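## Task

Slide the purple divider onto the binder's rings so that each ring passes through one of its two holes, then shut the rings; the sheets already in the binder must stay on the rings. If a ring punches a new hole through the divider, the task fails. It only counts as done if everything stays in place without the robot holding it.

## Robot and tools

Robot: two arms, left_arm and right_arm, mounted facing each other across a table, each ending in a two-finger gripper. The names are labels only; left_arm's base sits on the +y side. Each scene starts fresh; scene 1 has a reference image (binder manual) that show_instructions displays again.

Scene frame: origin at the table's centre, z up, table surface at z = +0.020 m. Result lines report each gripper's end_effector_position (m) and end_effector_quat_wxyz plus linear (m/s) and angular (rad/s) velocities in this frame. The reported position is the spot between the finger pads, about 3-4 cm short of the fingertips, and may be somewhat off at long reach.

Gripper axes: fingers point along the gripper's own +x; they open and close along its y.

The 14-number row (used by execute_actions and move): seven numbers for left_arm, then seven for right_arm, each block being dx, dy, dz, rx, ry, rz, opening. All values lie in [-1, 1], and both blocks must always be present. dx..rz are an offset, not a pose: they express the target relative to that gripper's pose in the most recent result that showed it (or, before any such result in this scene, or in a second call within one reply, relative to where the arm is when the action begins), measured in the gripper's own axes. Scale: 1.0 equals 0.6 m for translation or 180 degrees for rotation; rx, ry, rz form a single rotation vector. Zeros do not mean stay still: they send the arm back to the reference pose. Opening is absolute: +1 is fully open (0.088 m); empty fingers touch near -0.80; values below that change nothing. Closing fully needs about 0.5 s.

execute_actions: argument actions, a list holding at most one item, plus optional pictures (boolean, default includes camera images). An empty list just reports the state. An action item {rows, steps}: up to 15 rows, steps 1-15 (default 15), each step 1/30 s; every row is an offset from the same reference pose, not from the previous row, and the last row repeats if rows run out. A wait item {steps} with no rows, up to 300, counts from the previous result including your thinking time. If a call is rejected, nothing is sent.

move: target is one 14-number row as above (offsets from the same reference); speed in m/s from 0.002 to 0.5, default 0.25, with turning capped at twice that value in rad/s. Both grippers travel straight-line paths that finish together, taking 0.5-10 s; longer paths are cut off at 10 s. Openings are sent at the start. Paths ignore obstacles and the other arm, and grippers can lag, drift, or overshoot the speed, especially with a stretched arm. Faster contact and targets set deeper past a surface push harder. The result adds a move: line with the outcome (done, off_target, moving, held, fault), which limits applied (paced = the pose was clipped; held = a check blocked some steps, after which the arm may jump fast), and each gripper's remaining distance to target. If only one arm is named, the other finished.

wait: seconds from 0 to 10; nothing new is sent meanwhile. zoom_image: camera (cam_head_left, cam_head_right, cam_high, cam_low, cam_left_wrist, cam_right_wrist) and region [x0, y0, x1, y1] in pixels of that 504x504 image, top-left origin, at most 504 px per side. finished_scene: scene number (1 or 2); irreversible, grades the scene and opens the next. Replying without any tool call ends everything.

Controller behaviour: each step the commanded pose is clamped to within 70 mm and 16 degrees of the measured one, then solved by damped IK favouring position over orientation. After an action ends, an arm continues only to its last clamped pose, so large offsets need several calls; check the Hand target line and the reported pose. Friction can leave the gripper short or slightly tilted, and tiny moves may not happen; correct tilts. A pose unreachable line or HELD marks means the clearance check altered or blocked commands for the named arm.

Gripping: grip_measured reports finger opening on the command scale. To hold something, command an opening clearly below grip_measured; a larger gap squeezes harder (about 34 N per pad max). Readings may carry about 1 mm fixed error per arm. Rapid closing can overshoot the force and even pop the fingers open.

Limits and faults: joint ranges (rad) waist -3.054..3.054, shoulder 0..3.142, elbow 0..2.356, wrist pitch -1.571..1.571, wrist yaw -1.571..1.571, wrist roll -3.142..3.142. Load limits (N m): waist 18.2, shoulder 22.5, elbow 22.4, wrist pitch 5.92, wrist yaw 5.9, wrist roll 5.54, carried weight included. Hitting one triggers a TORQUE FAULT: that arm freezes for 10 s and drops the rest of the call. Torque readings are noisy and offset. Sustained holding heats motors: MOTOR HOT from 50 °C, OVER-TEMPERATURE FAULT at 95 °C, and the arm may go limp if it does not cool.

Avoid: arms colliding or pressing on each other or their mounts; anything leaving the table; drops, slips, slams and hard pushes; rings tearing the dividers; knocking the existing sheets off the rings. Loose objects may occasionally get nudged. Release everything before finishing so the result stands by itself.

Each tool is called as a command line: name --argument value for each argument, lists and objects as JSON in quotes; but a table of rows of numbers goes row by row, as --pt "numbers of a row", without its own name.

Reference images:

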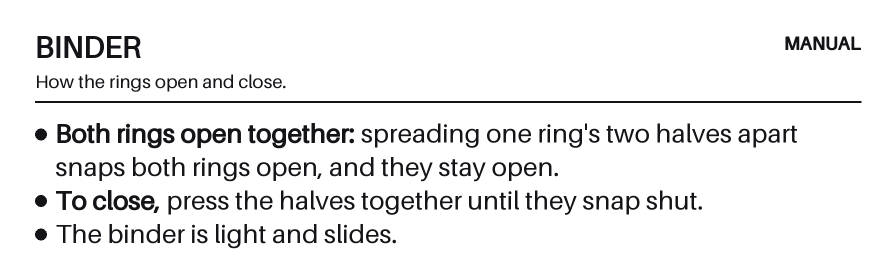

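## Session

execute_actions --actions '[]'

Scene clock: 0.00 s of 4050.00 s.
left_arm: end_effector_position=(-0.1003, +0.2587, +0.4059) grip_measured=+0.823 end_effector_quat_wxyz=(+0.575, +0.640, -0.165, -0.482) end_effector_velocity=(+0.001, +0.001, -0.001) end_effector_angular_velocity=(+0.003, -0.000, +0.007) | right_arm: end_effector_position=(-0.0081, -0.2327, +0.3774) grip_measured=+0.836 end_effector_quat_wxyz=(+0.564, +0.015, -0.011, +0.826) end_effector_velocity=(+0.001, -0.000, +0.001) end_effector_angular_velocity=(+0.010, -0.004, -0.000)
Joint positions: left_arm=[-0.447  0.872  0.953 -0.672 -0.697  1.024  0.079] | right_arm=[ 0.004  0.849  0.644  0.242 -0.004 -0.002  0.08 ]
Joint velocities: left_arm=[-0.002 -0.002 -0.002 -0.007 -0.007 -0.007 -0.   ] | right_arm=[-0.007 -0.002 -0.002  0.007 -0.007 -0.007 -0.   ]
Joint torques (N m, as the arm reports them, + toward a larger angle): no reading
Heat: left arm: hottest waist 27 °C (+0.0 °C/min); right arm: hottest shoulder 27 °C (+0.0 °C/min).
Hand target (left_arm): -0.100, +0.259, +0.406; +0.575, +0.640, -0.165, -0.482
Hand target (right_arm): -0.008, -0.233, +0.377; +0.564, +0.015, -0.011, +0.826

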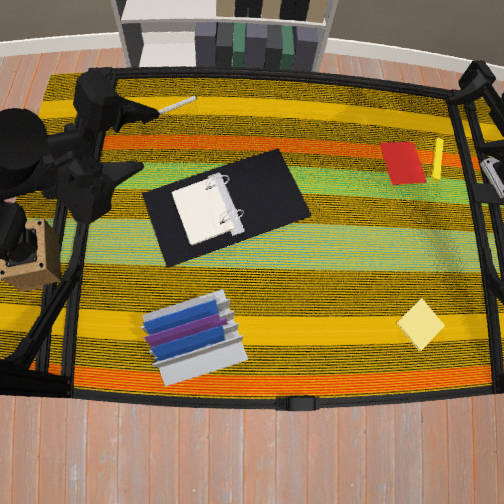

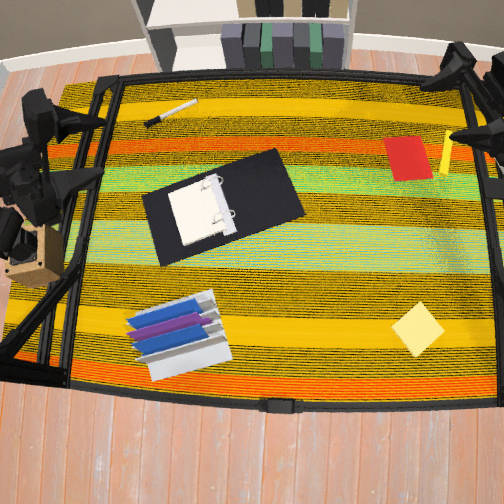

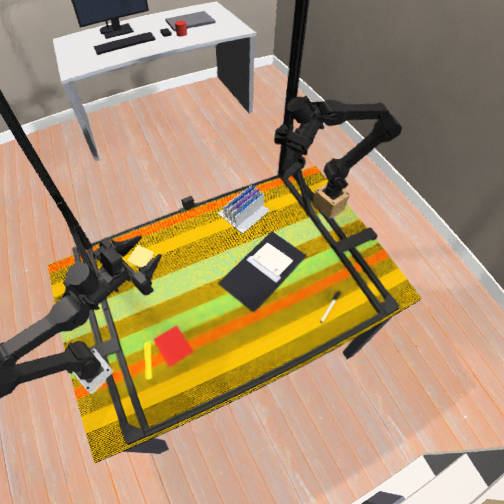

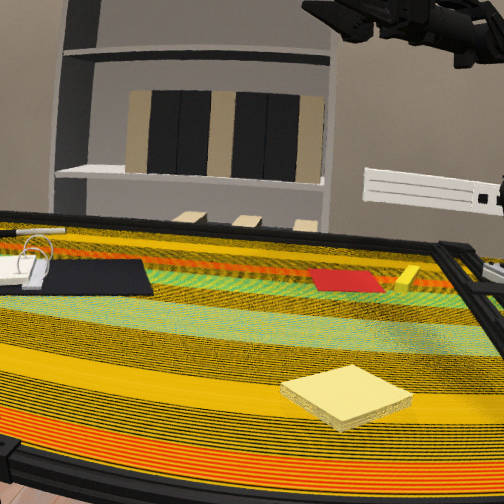

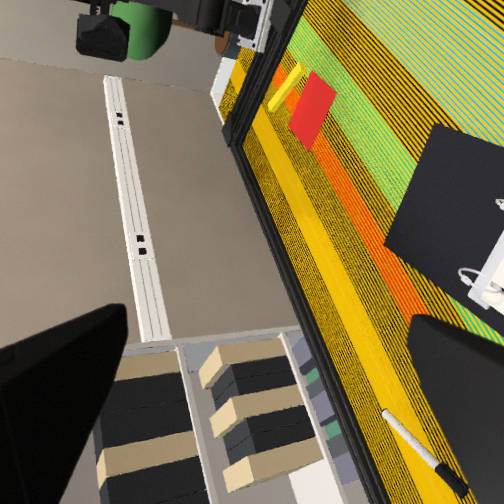

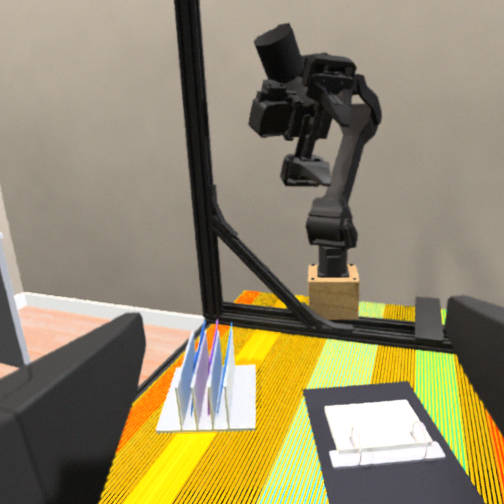

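zoom_image --camera "cam_head_left" --region '[120, 140, 330, 400]'

zoom_image --camera "cam_right_wrist" --region '[140, 300, 480, 504]'

zoom_image --camera "cam_high" --region '[200, 170, 320, 320]'

zoom_image --camera "cam_low" --region '[0, 210, 160, 310]'

Region (120, 140, 330, 400) of cam_head_left's 504x504 image, scaled by 1.938, with more detail than that image has; it fills the left 407 columns of this view, and the rest is white.

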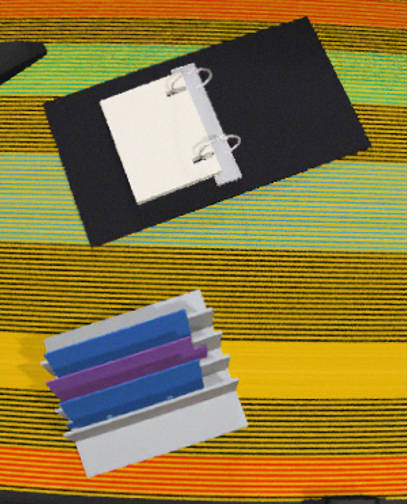

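Region (140, 300, 480, 504) of cam_right_wrist's 504x504 image, scaled by 1.482, with more detail than that image has; it fills the top 302 rows of this view, and the rest is white.

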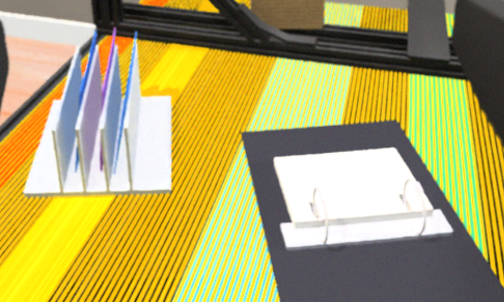

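Region (200, 170, 320, 320) of cam_high's 504x504 image, scaled by 3.360, with more detail than that image has; it fills the left 403 columns of this view, and the rest is white.

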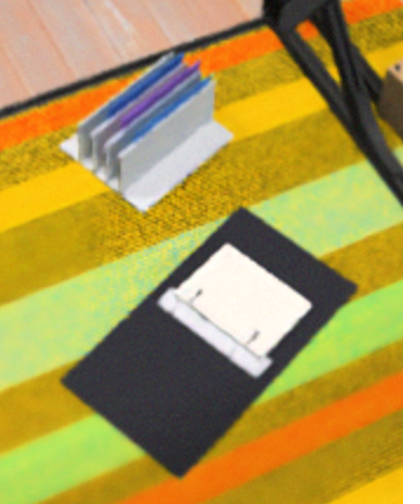

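Region (0, 210, 160, 310) of cam_low's 504x504 image, scaled by 3.150, with more detail than that image has; it fills the top 315 rows of this view, and the rest is white.

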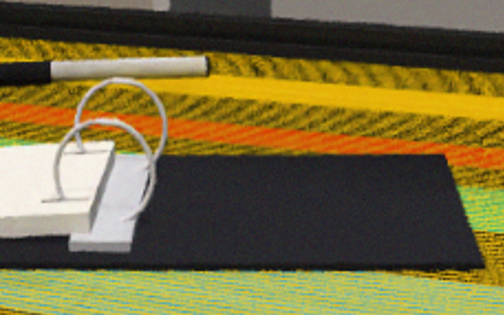

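move --target '[0.148,-0.12,0.037,-0.349,0.262,-0.277,1,0,0,0,0,0,0,1]' --speed 0.4

Scene clock: 20.33 s of 4050.00 s.
left_arm: end_effector_position=(-0.1002, +0.2002, +0.3027) grip_measured=+0.986 end_effector_quat_wxyz=(+0.583, +0.407, +0.579, -0.398) end_effector_velocity=(-0.004, +0.005, +0.000) end_effector_angular_velocity=(+0.021, +0.010, +0.000) | right_arm: end_effector_position=(-0.0081, -0.2327, +0.3774) grip_measured=+0.999 end_effector_quat_wxyz=(+0.564, +0.015, -0.011, +0.826) end_effector_velocity=(+0.000, -0.001, -0.001) end_effector_angular_velocity=(-0.010, +0.019, +0.006)
Joint positions: left_arm=[-0.1    1.759  1.66  -1.476 -0.012 -0.241  0.087] | right_arm=[ 0.004  0.849  0.644  0.242 -0.004 -0.002  0.088]
Joint velocities: left_arm=[-0.007 -0.002 -0.002 -0.022  0.007 -0.007 -0.   ] | right_arm=[-0.002 -0.007 -0.002 -0.007 -0.007  0.022 -0.   ]
Joint torques (N m, as the arm reports them, + toward a larger angle): left_arm=[ 0.29 -7.06  6.77 -0.08  0.17 -0.11] | right_arm=[ 0.04 -2.42  7.19  1.71 -0.01  0.04]
Heat: left arm: hottest elbow 28 °C (+3.0 °C/min); right arm: hottest wrist pitch 30 °C (+8.9 °C/min).
Hand target (left_arm): -0.100, +0.198, +0.304; +0.585, +0.402, +0.581, -0.398
Hand target (right_arm): -0.008, -0.233, +0.377; +0.564, +0.015, -0.011, +0.826
Off the commanded pose (left_arm): 0.004 m, 1 deg.
Off the commanded pose (right_arm): 0.000 m, 0 deg.
After step 90, 14.83 s passed at rest.
move: done

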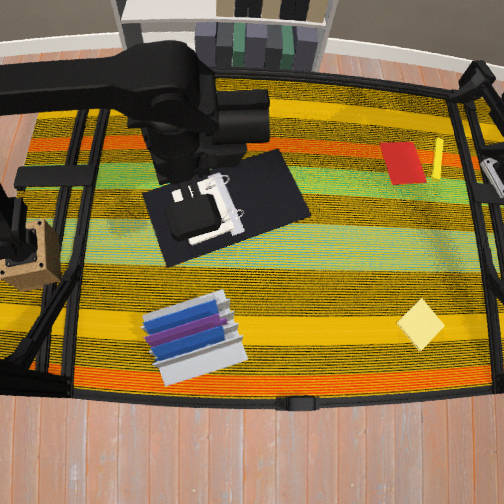

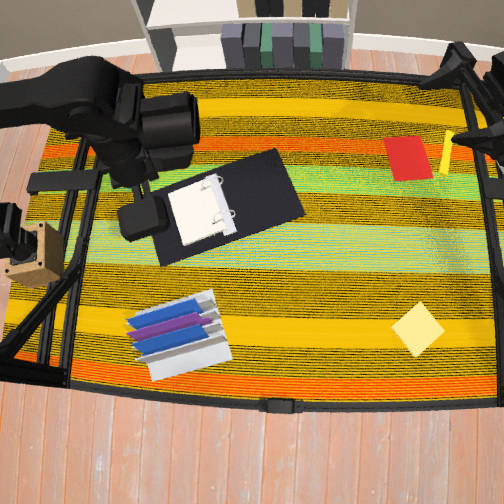

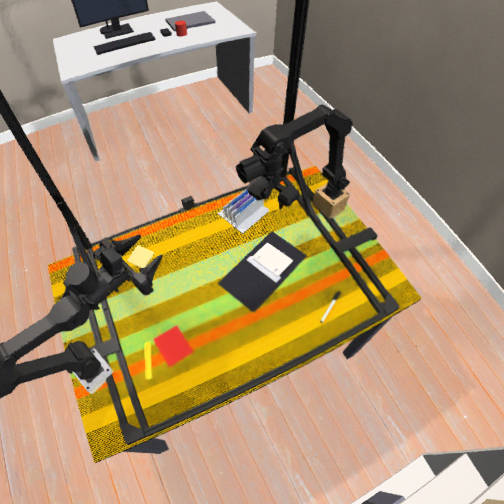

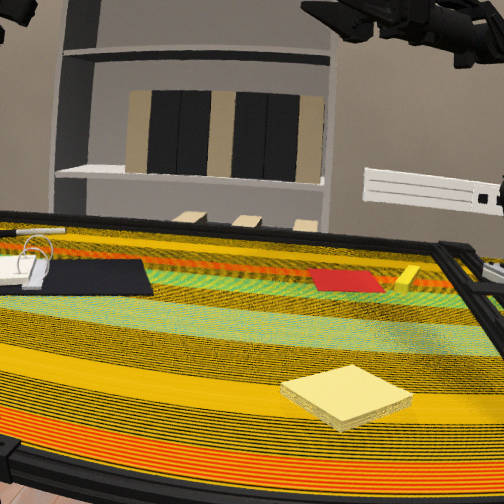

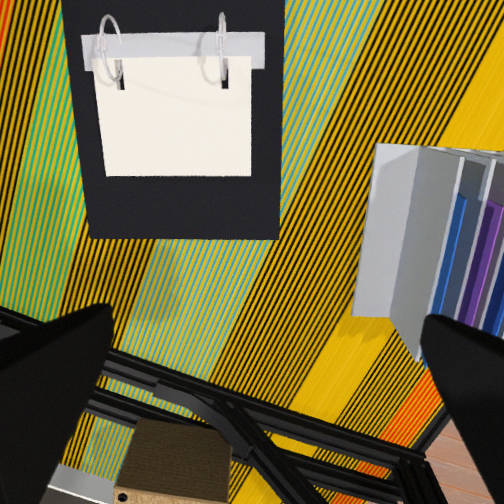

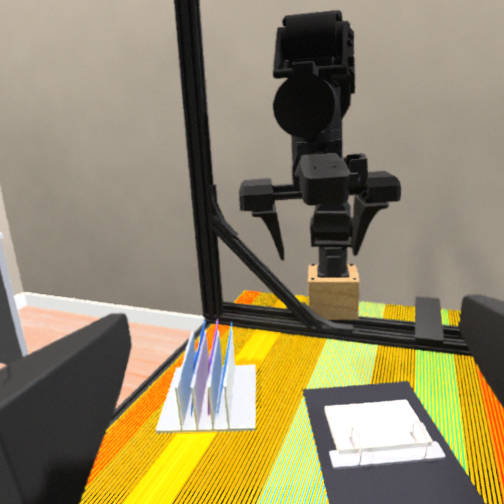

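move --target '[0.275,0.296,0.113,0.479,-0.174,-0.174,-0.8,0,0,0,0,0,0,1]' --speed 0.35

Scene clock: 41.57 s of 4050.00 s.
left_arm: end_effector_position=(+0.0912, +0.2026, +0.1390) grip_measured=-0.800 end_effector_quat_wxyz=(+0.157, +0.426, +0.081, -0.887) end_effector_velocity=(-0.000, +0.003, -0.001) end_effector_angular_velocity=(+0.018, +0.006, +0.006) | right_arm: end_effector_position=(-0.0081, -0.2327, +0.3774) grip_measured=+0.999 end_effector_quat_wxyz=(+0.564, +0.015, -0.011, +0.826) end_effector_velocity=(-0.002, -0.002, -0.001) end_effector_angular_velocity=(+0.001, -0.008, +0.019)
Joint positions: left_arm=[ 0.629  2.392  1.803 -1.35   0.578  2.171  0.   ] | right_arm=[ 0.004  0.849  0.644  0.242 -0.004 -0.002  0.088]
Joint velocities: left_arm=[ 0.002  0.002 -0.002 -0.007 -0.007 -0.007  0.   ] | right_arm=[-0.002 -0.007 -0.002 -0.007 -0.022 -0.007 -0.   ]
Joint torques (N m, as the arm reports them, + toward a larger angle): left_arm=[  0.06 -10.17   5.56  -0.63   0.57   0.14] | right_arm=[ 0.02 -2.42  7.17  1.71 -0.01  0.04]
Heat: left arm: hottest elbow 30 °C (+4.3 °C/min); right arm: hottest wrist pitch 33 °C (+8.7 °C/min).
Hand target (left_arm): +0.092, +0.201, +0.138; -0.157, -0.424, -0.079, +0.888
Hand target (right_arm): -0.008, -0.233, +0.377; +0.564, +0.015, -0.011, +0.826
Off the commanded pose (left_arm): 0.003 m, 1 deg.
Off the commanded pose (right_arm): 0.000 m, 0 deg.
After step 90, 15.27 s passed at rest.
move: done

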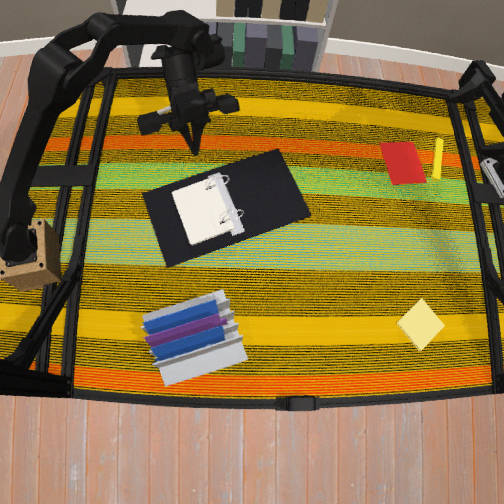

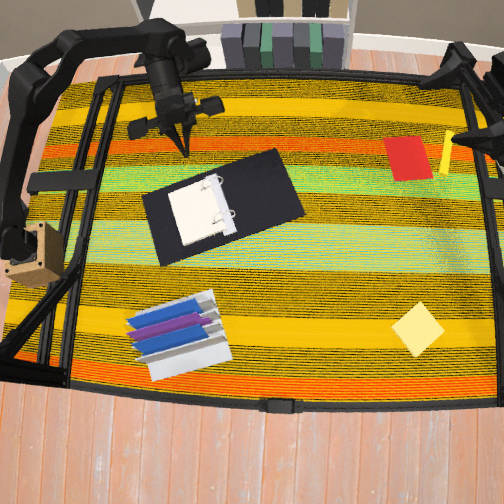

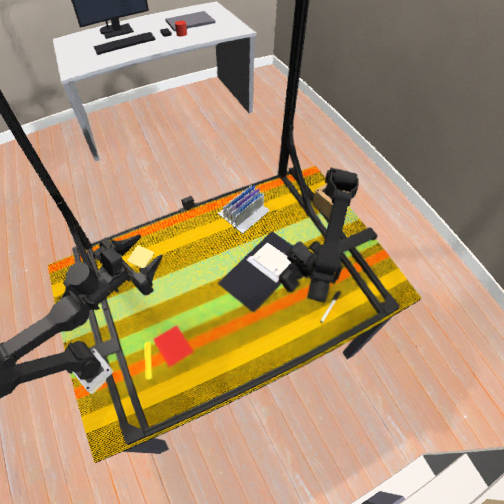

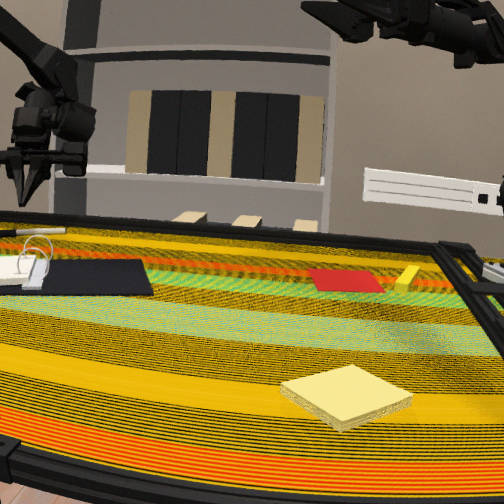

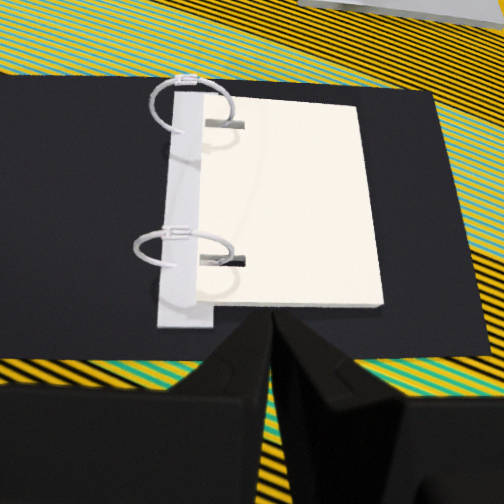

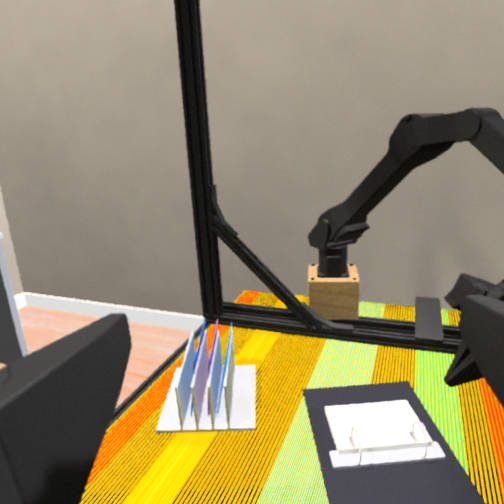

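move --target '[0.05,0.065,0,0,0,0,-0.8,0.15,-0.235,-0.37,0,0.06,0,1]'

Scene clock: 46.87 s of 4050.00 s.
left_arm: end_effector_position=(+0.0861, +0.1623, +0.1165) grip_measured=-0.800 end_effector_quat_wxyz=(+0.155, +0.427, +0.082, -0.887) end_effector_velocity=(-0.002, +0.002, -0.000) end_effector_angular_velocity=(+0.027, +0.008, +0.012) | right_arm: end_effector_position=(+0.0862, -0.0912, +0.1625) grip_measured=+0.999 end_effector_quat_wxyz=(+0.562, -0.060, +0.044, +0.824) end_effector_velocity=(-0.000, -0.001, -0.005) end_effector_angular_velocity=(-0.009, -0.017, +0.008)
Joint positions: left_arm=[ 0.553  2.514  1.939 -1.319  0.6    2.087  0.   ] | right_arm=[-0.479  1.891  0.618  1.104 -0.482 -0.073  0.088]
Joint velocities: left_arm=[-0.002 -0.002 -0.007 -0.007 -0.007 -0.022  0.   ] | right_arm=[-0.002  0.007 -0.002 -0.007 -0.007 -0.022 -0.   ]
Joint torques (N m, as the arm reports them, + toward a larger angle): left_arm=[ -0.21 -10.67   5.66  -0.3    0.61  -0.1 ] | right_arm=[-0.13 -5.97  5.14  1.8  -0.14 -0.02]
Heat: left arm: hottest shoulder 31 °C (+5.1 °C/min); right arm: hottest wrist pitch 33 °C (+7.7 °C/min).
Hand target (left_arm): +0.087, +0.160, +0.115; -0.157, -0.426, -0.081, +0.887
Hand target (right_arm): +0.087, -0.089, +0.161; +0.562, -0.061, +0.044, +0.824
Off the commanded pose (left_arm): 0.003 m, 0 deg.
Off the commanded pose (right_arm): 0.004 m, 0 deg.
After step 90, 0.63 s passed at rest.
move: done

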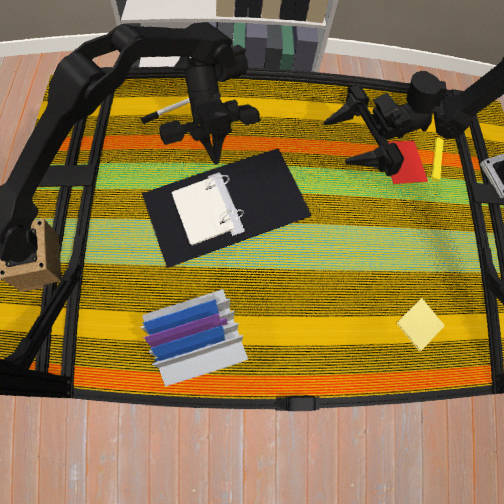

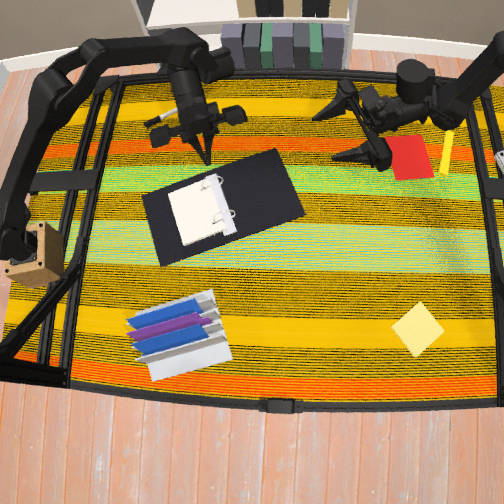

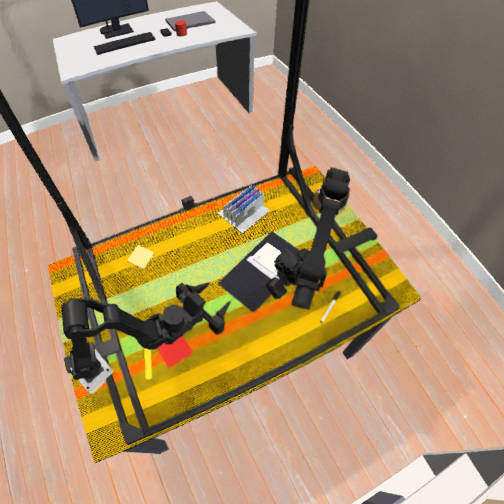

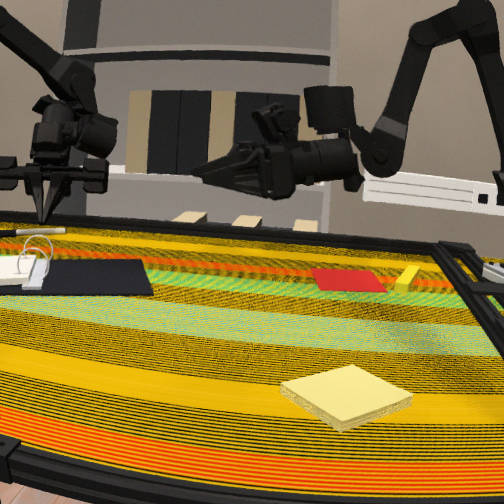

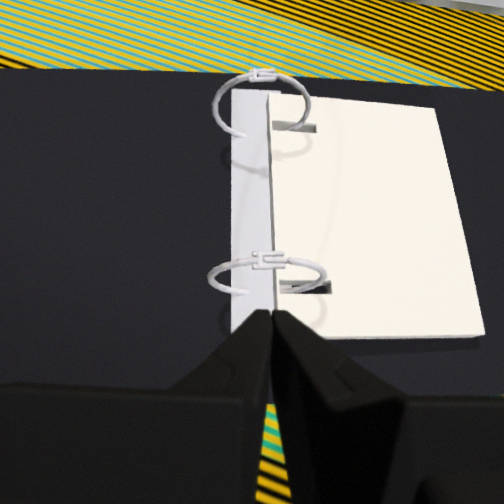

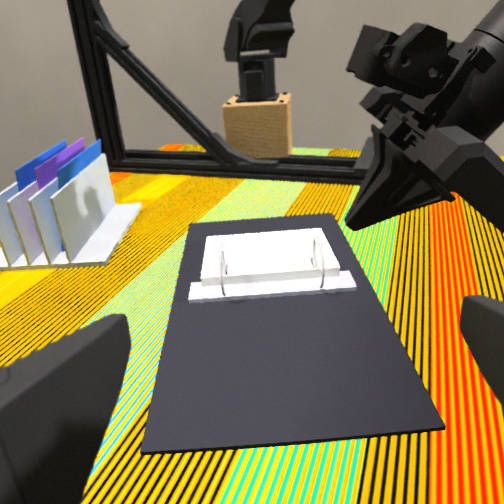

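move --target '[0.056,0.002,-0.013,0,0,0,-0.8,0,0,0,0,0,0,1]' --speed 0.08

zoom_image --camera "cam_right_wrist" --region '[180, 170, 420, 330]'

Scene clock: 52.10 s of 4050.00 s.
left_arm: end_effector_position=(+0.0748, +0.1554, +0.0891) grip_measured=-0.800 end_effector_quat_wxyz=(+0.156, +0.431, +0.077, -0.885) end_effector_velocity=(-0.000, +0.003, -0.001) end_effector_angular_velocity=(+0.032, -0.006, +0.009) | right_arm: end_effector_position=(+0.0863, -0.0911, +0.1624) grip_measured=+0.999 end_effector_quat_wxyz=(+0.562, -0.060, +0.044, +0.824) end_effector_velocity=(-0.000, -0.002, -0.004) end_effector_angular_velocity=(-0.024, +0.010, +0.004)
Joint positions: left_arm=[ 0.524  2.532  1.863 -1.194  0.606  2.056  0.   ] | right_arm=[-0.479  1.891  0.618  1.104 -0.482 -0.073  0.088]
Joint velocities: left_arm=[-0.002 -0.002 -0.002 -0.007 -0.022 -0.022  0.   ] | right_arm=[-0.002 -0.002 -0.002 -0.022 -0.007  0.007 -0.   ]
Joint torques (N m, as the arm reports them, + toward a larger angle): left_arm=[ -0.18 -11.     3.58  -0.18   0.58  -0.07] | right_arm=[ 0.02 -7.3   4.21  1.65 -0.06  0.04]
Heat: left arm: hottest shoulder 32 °C (+5.8 °C/min); right arm: hottest wrist pitch 34 °C (+8.1 °C/min).
Hand target (left_arm): +0.072, +0.156, +0.086; -0.155, -0.427, -0.081, +0.887
Hand target (right_arm): +0.086, -0.091, +0.163; +0.562, -0.060, +0.044, +0.824
Off the commanded pose (left_arm): 0.004 m, 1 deg.
Off the commanded pose (right_arm): 0.000 m, 0 deg.
After step 90, 1.43 s passed at rest.
move: done

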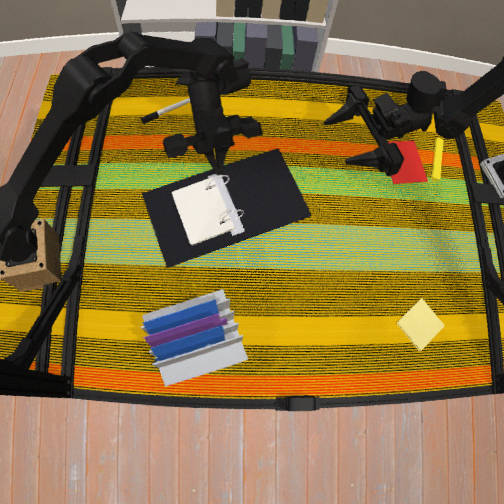

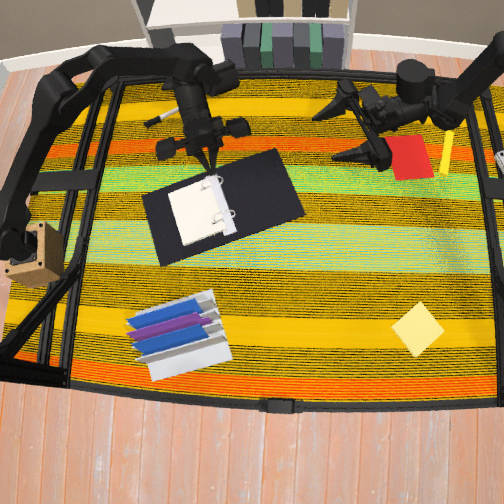

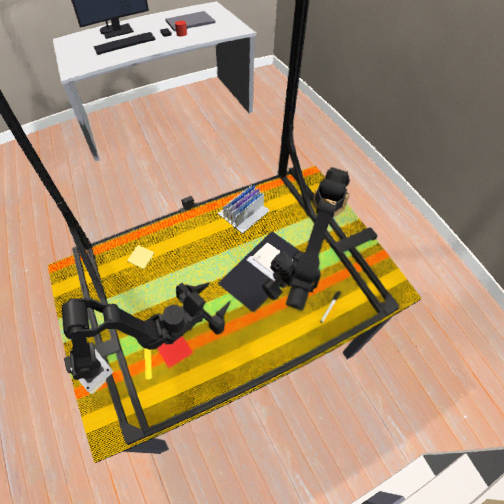

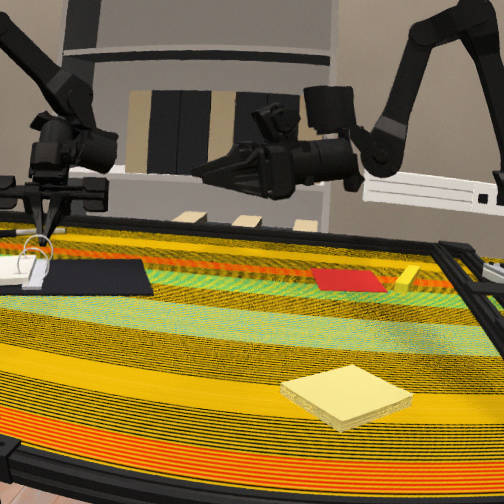

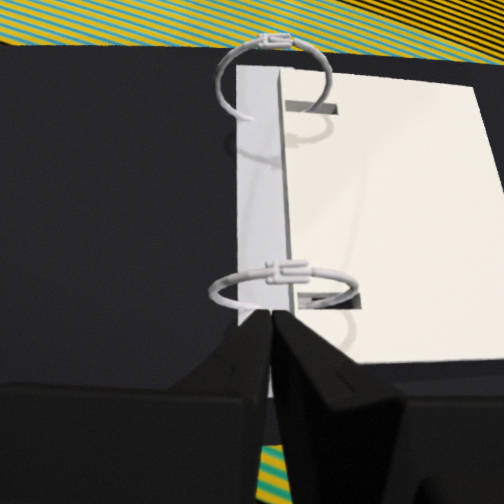

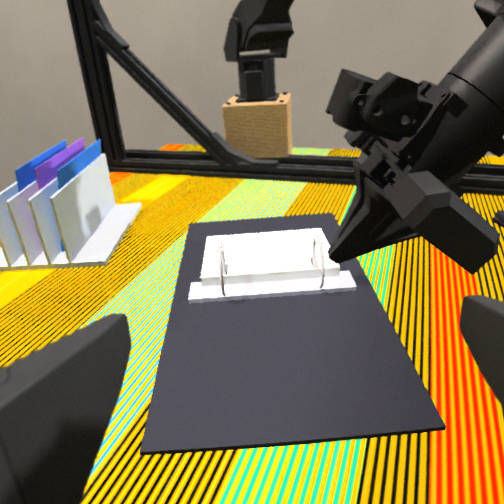

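Region (180, 170, 420, 330) of cam_right_wrist's 504x504 image, scaled by 2.100, with more detail than that image has.

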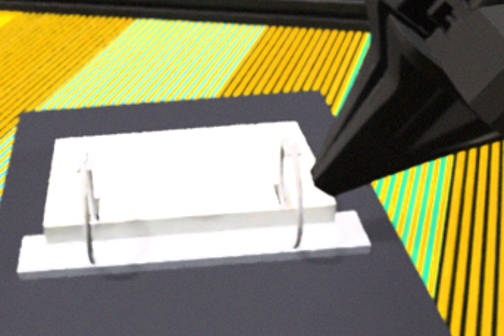

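move --target '[0.013,-0.009,-0.022,0,-0.11,0,-0.8,0,0,0,0,0,0,1]' --speed 0.1

zoom_image --camera "cam_right_wrist" --region '[180, 170, 420, 330]'

Scene clock: 63.47 s of 4050.00 s.
left_arm: end_effector_position=(+0.0763, +0.1639, +0.0752) grip_measured=-0.800 end_effector_quat_wxyz=(+0.164, +0.274, +0.052, -0.946) end_effector_velocity=(+0.000, -0.001, +0.005) end_effector_angular_velocity=(+0.000, -0.004, -0.011) | right_arm: end_effector_position=(+0.0863, -0.0911, +0.1624) grip_measured=+0.999 end_effector_quat_wxyz=(+0.562, -0.060, +0.044, +0.824) end_effector_velocity=(+0.000, +0.000, +0.000) end_effector_angular_velocity=(-0.005, +0.008, +0.004)
Joint positions: left_arm=[ 0.607  2.792  2.118 -1.53   0.843  2.339  0.   ] | right_arm=[-0.479  1.891  0.618  1.104 -0.482 -0.073  0.088]
Joint velocities: left_arm=[-0.002 -0.002  0.017 -0.022 -0.007  0.007  0.   ] | right_arm=[-0.002 -0.002  0.002 -0.007 -0.007  0.007 -0.   ]
Joint torques (N m, as the arm reports them, + toward a larger angle): left_arm=[  0.24 -11.01   5.06  -0.95   0.57   0.16] | right_arm=[ 0.03 -7.18  4.24  1.67 -0.05  0.04]
Heat: left arm: hottest shoulder 34 °C (+7.1 °C/min); right arm: hottest wrist pitch 34 °C (+7.1 °C/min).
Hand target (left_arm): +0.078, +0.163, +0.074; -0.166, -0.272, -0.049, +0.947
Hand target (right_arm): +0.086, -0.091, +0.162; +0.562, -0.060, +0.044, +0.824
Off the commanded pose (left_arm): 0.002 m, 1 deg.
Off the commanded pose (right_arm): 0.000 m, 0 deg.
After step 130, 5.03 s passed at rest.
move: done

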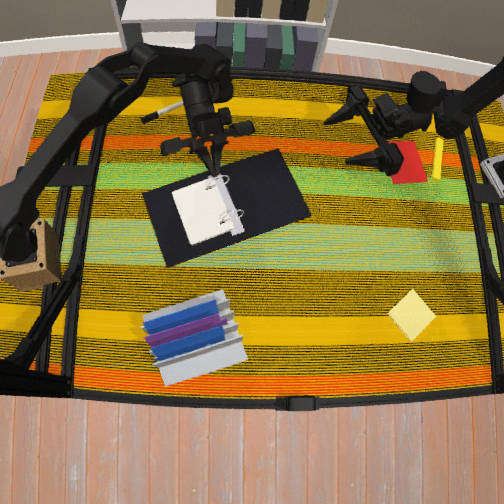

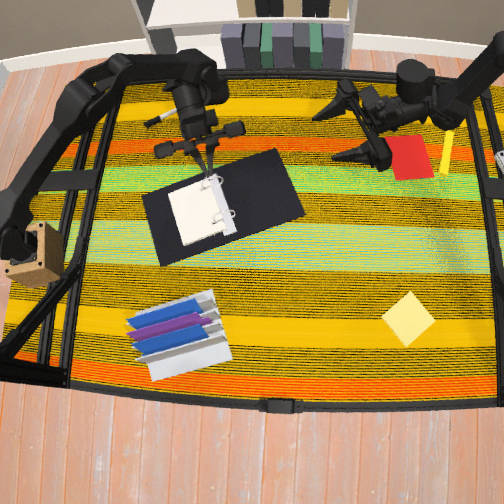

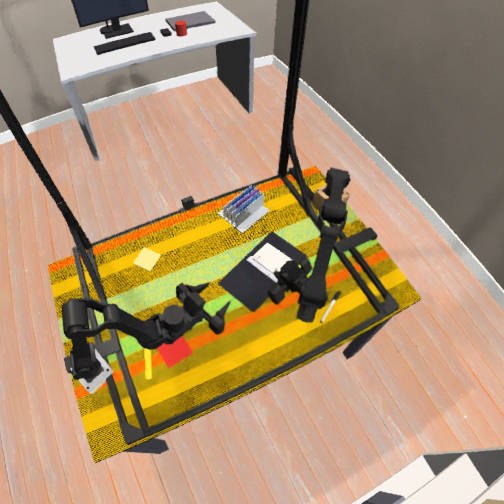

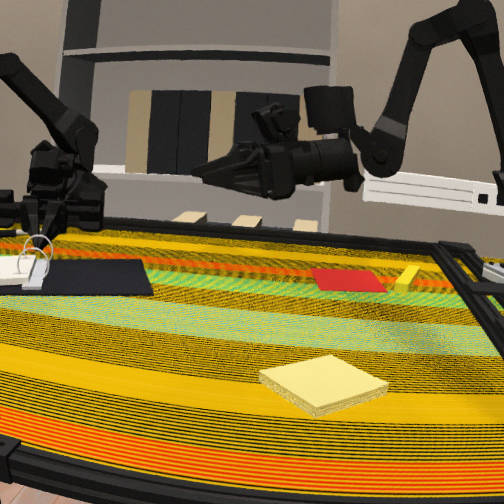

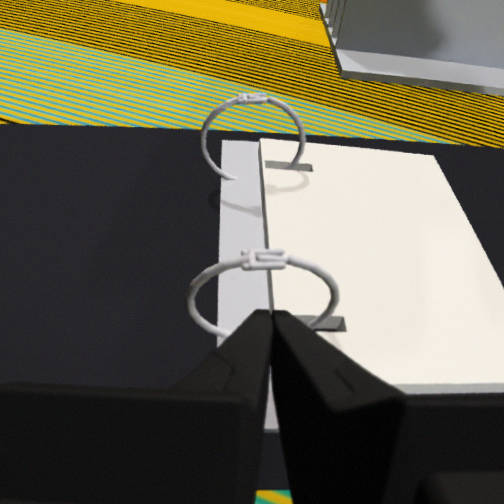

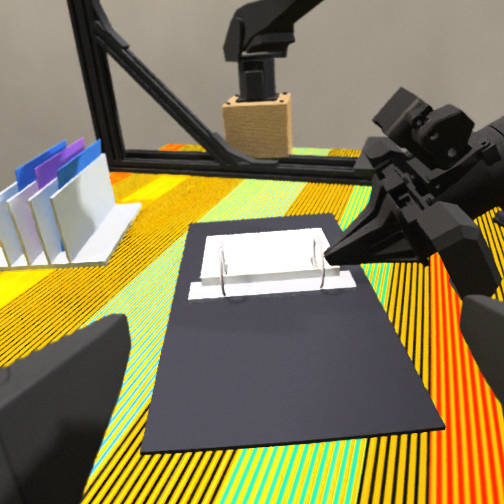

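Region (180, 170, 420, 330) of cam_right_wrist's 504x504 image, scaled by 2.100, with more detail than that image has.

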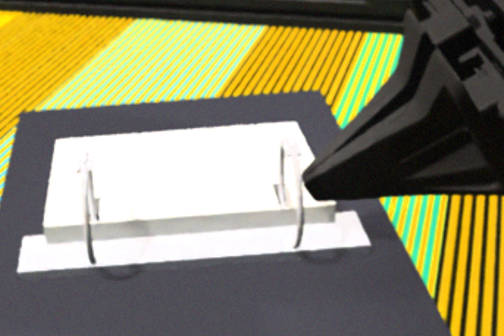

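move --target '[0.027,0.003,0.009,0,0,0,-0.8,0,0,0,0,0,0,1]' --speed 0.03

zoom_image --camera "cam_right_wrist" --region '[180, 170, 420, 330]'

Scene clock: 70.53 s of 4050.00 s.
left_arm: end_effector_position=(+0.0647, +0.1586, +0.0677) grip_measured=-0.800 end_effector_quat_wxyz=(+0.165, +0.274, +0.054, -0.946) end_effector_velocity=(-0.003, +0.002, +0.001) end_effector_angular_velocity=(+0.030, +0.011, +0.005) | right_arm: end_effector_position=(+0.0863, -0.0911, +0.1624) grip_measured=+0.999 end_effector_quat_wxyz=(+0.562, -0.060, +0.044, +0.824) end_effector_velocity=(-0.002, -0.001, +0.002) end_effector_angular_velocity=(+0.010, -0.006, +0.011)
Joint positions: left_arm=[ 0.581  2.777  2.057 -1.459  0.859  2.302  0.   ] | right_arm=[-0.479  1.891  0.618  1.104 -0.482 -0.073  0.088]
Joint velocities: left_arm=[-0.002 -0.007 -0.012 -0.007 -0.007 -0.022  0.   ] | right_arm=[ 0.002 -0.002 -0.002  0.007 -0.007 -0.007  0.   ]
Joint torques (N m, as the arm reports them, + toward a larger angle): left_arm=[ -0.92 -13.69   2.55  -0.47   0.62  -0.1 ] | right_arm=[ 0.03 -7.18  4.24  1.67 -0.06  0.04]
Heat: left arm: hottest shoulder 35 °C (+8.1 °C/min); right arm: hottest wrist pitch 35 °C (+6.0 °C/min).
Hand target (left_arm): +0.061, +0.156, +0.071; -0.164, -0.274, -0.051, +0.946
Hand target (right_arm): +0.086, -0.091, +0.162; +0.562, -0.060, +0.044, +0.824
Off the commanded pose (left_arm): 0.005 m, 0 deg.
Off the commanded pose (right_arm): 0.000 m, 0 deg.
After step 130, 1.90 s passed at rest.
move: done

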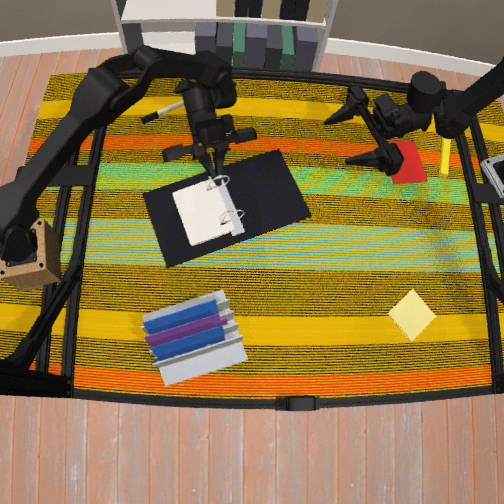

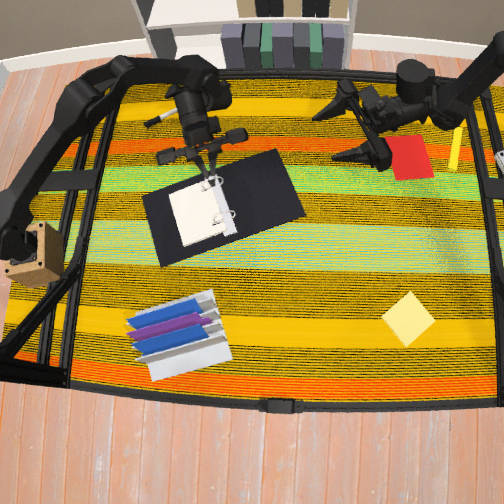

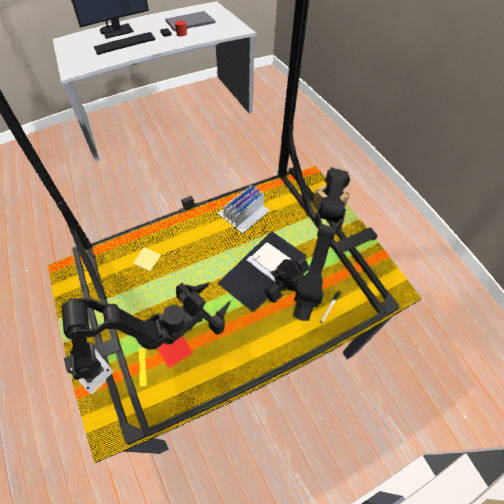

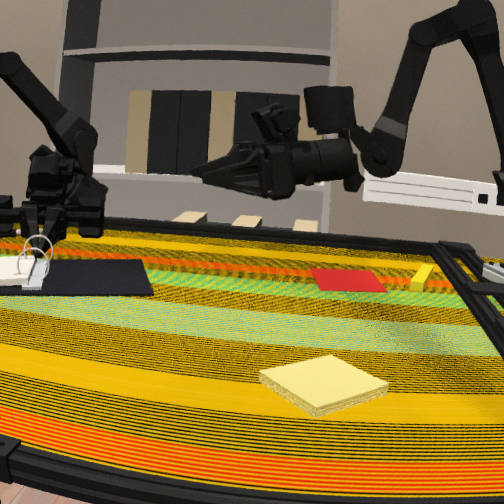

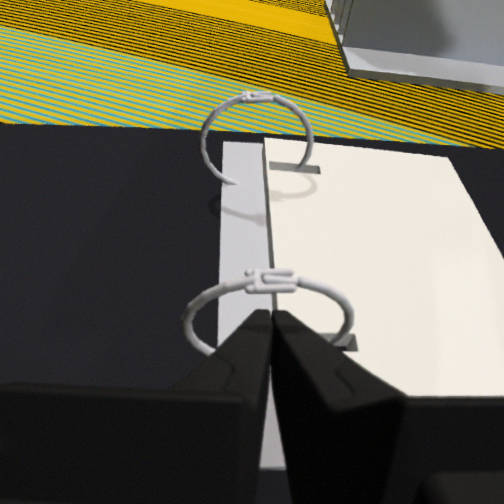

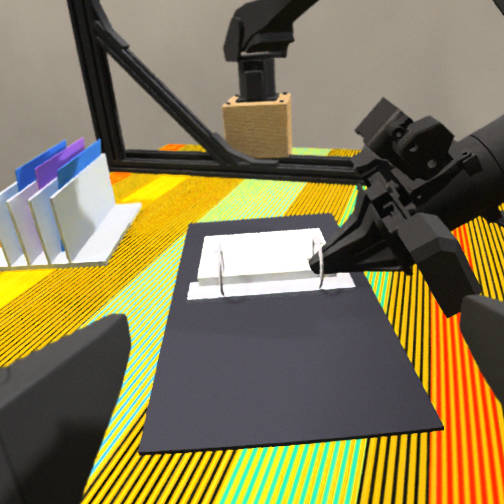

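Region (180, 170, 420, 330) of cam_right_wrist's 504x504 image, scaled by 2.100, with more detail than that image has.

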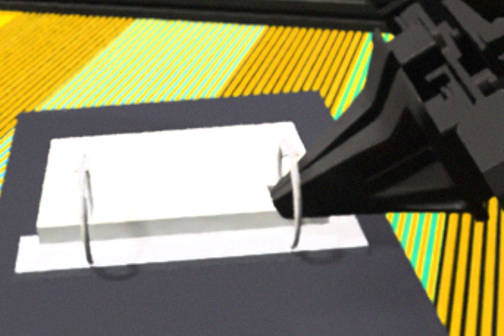

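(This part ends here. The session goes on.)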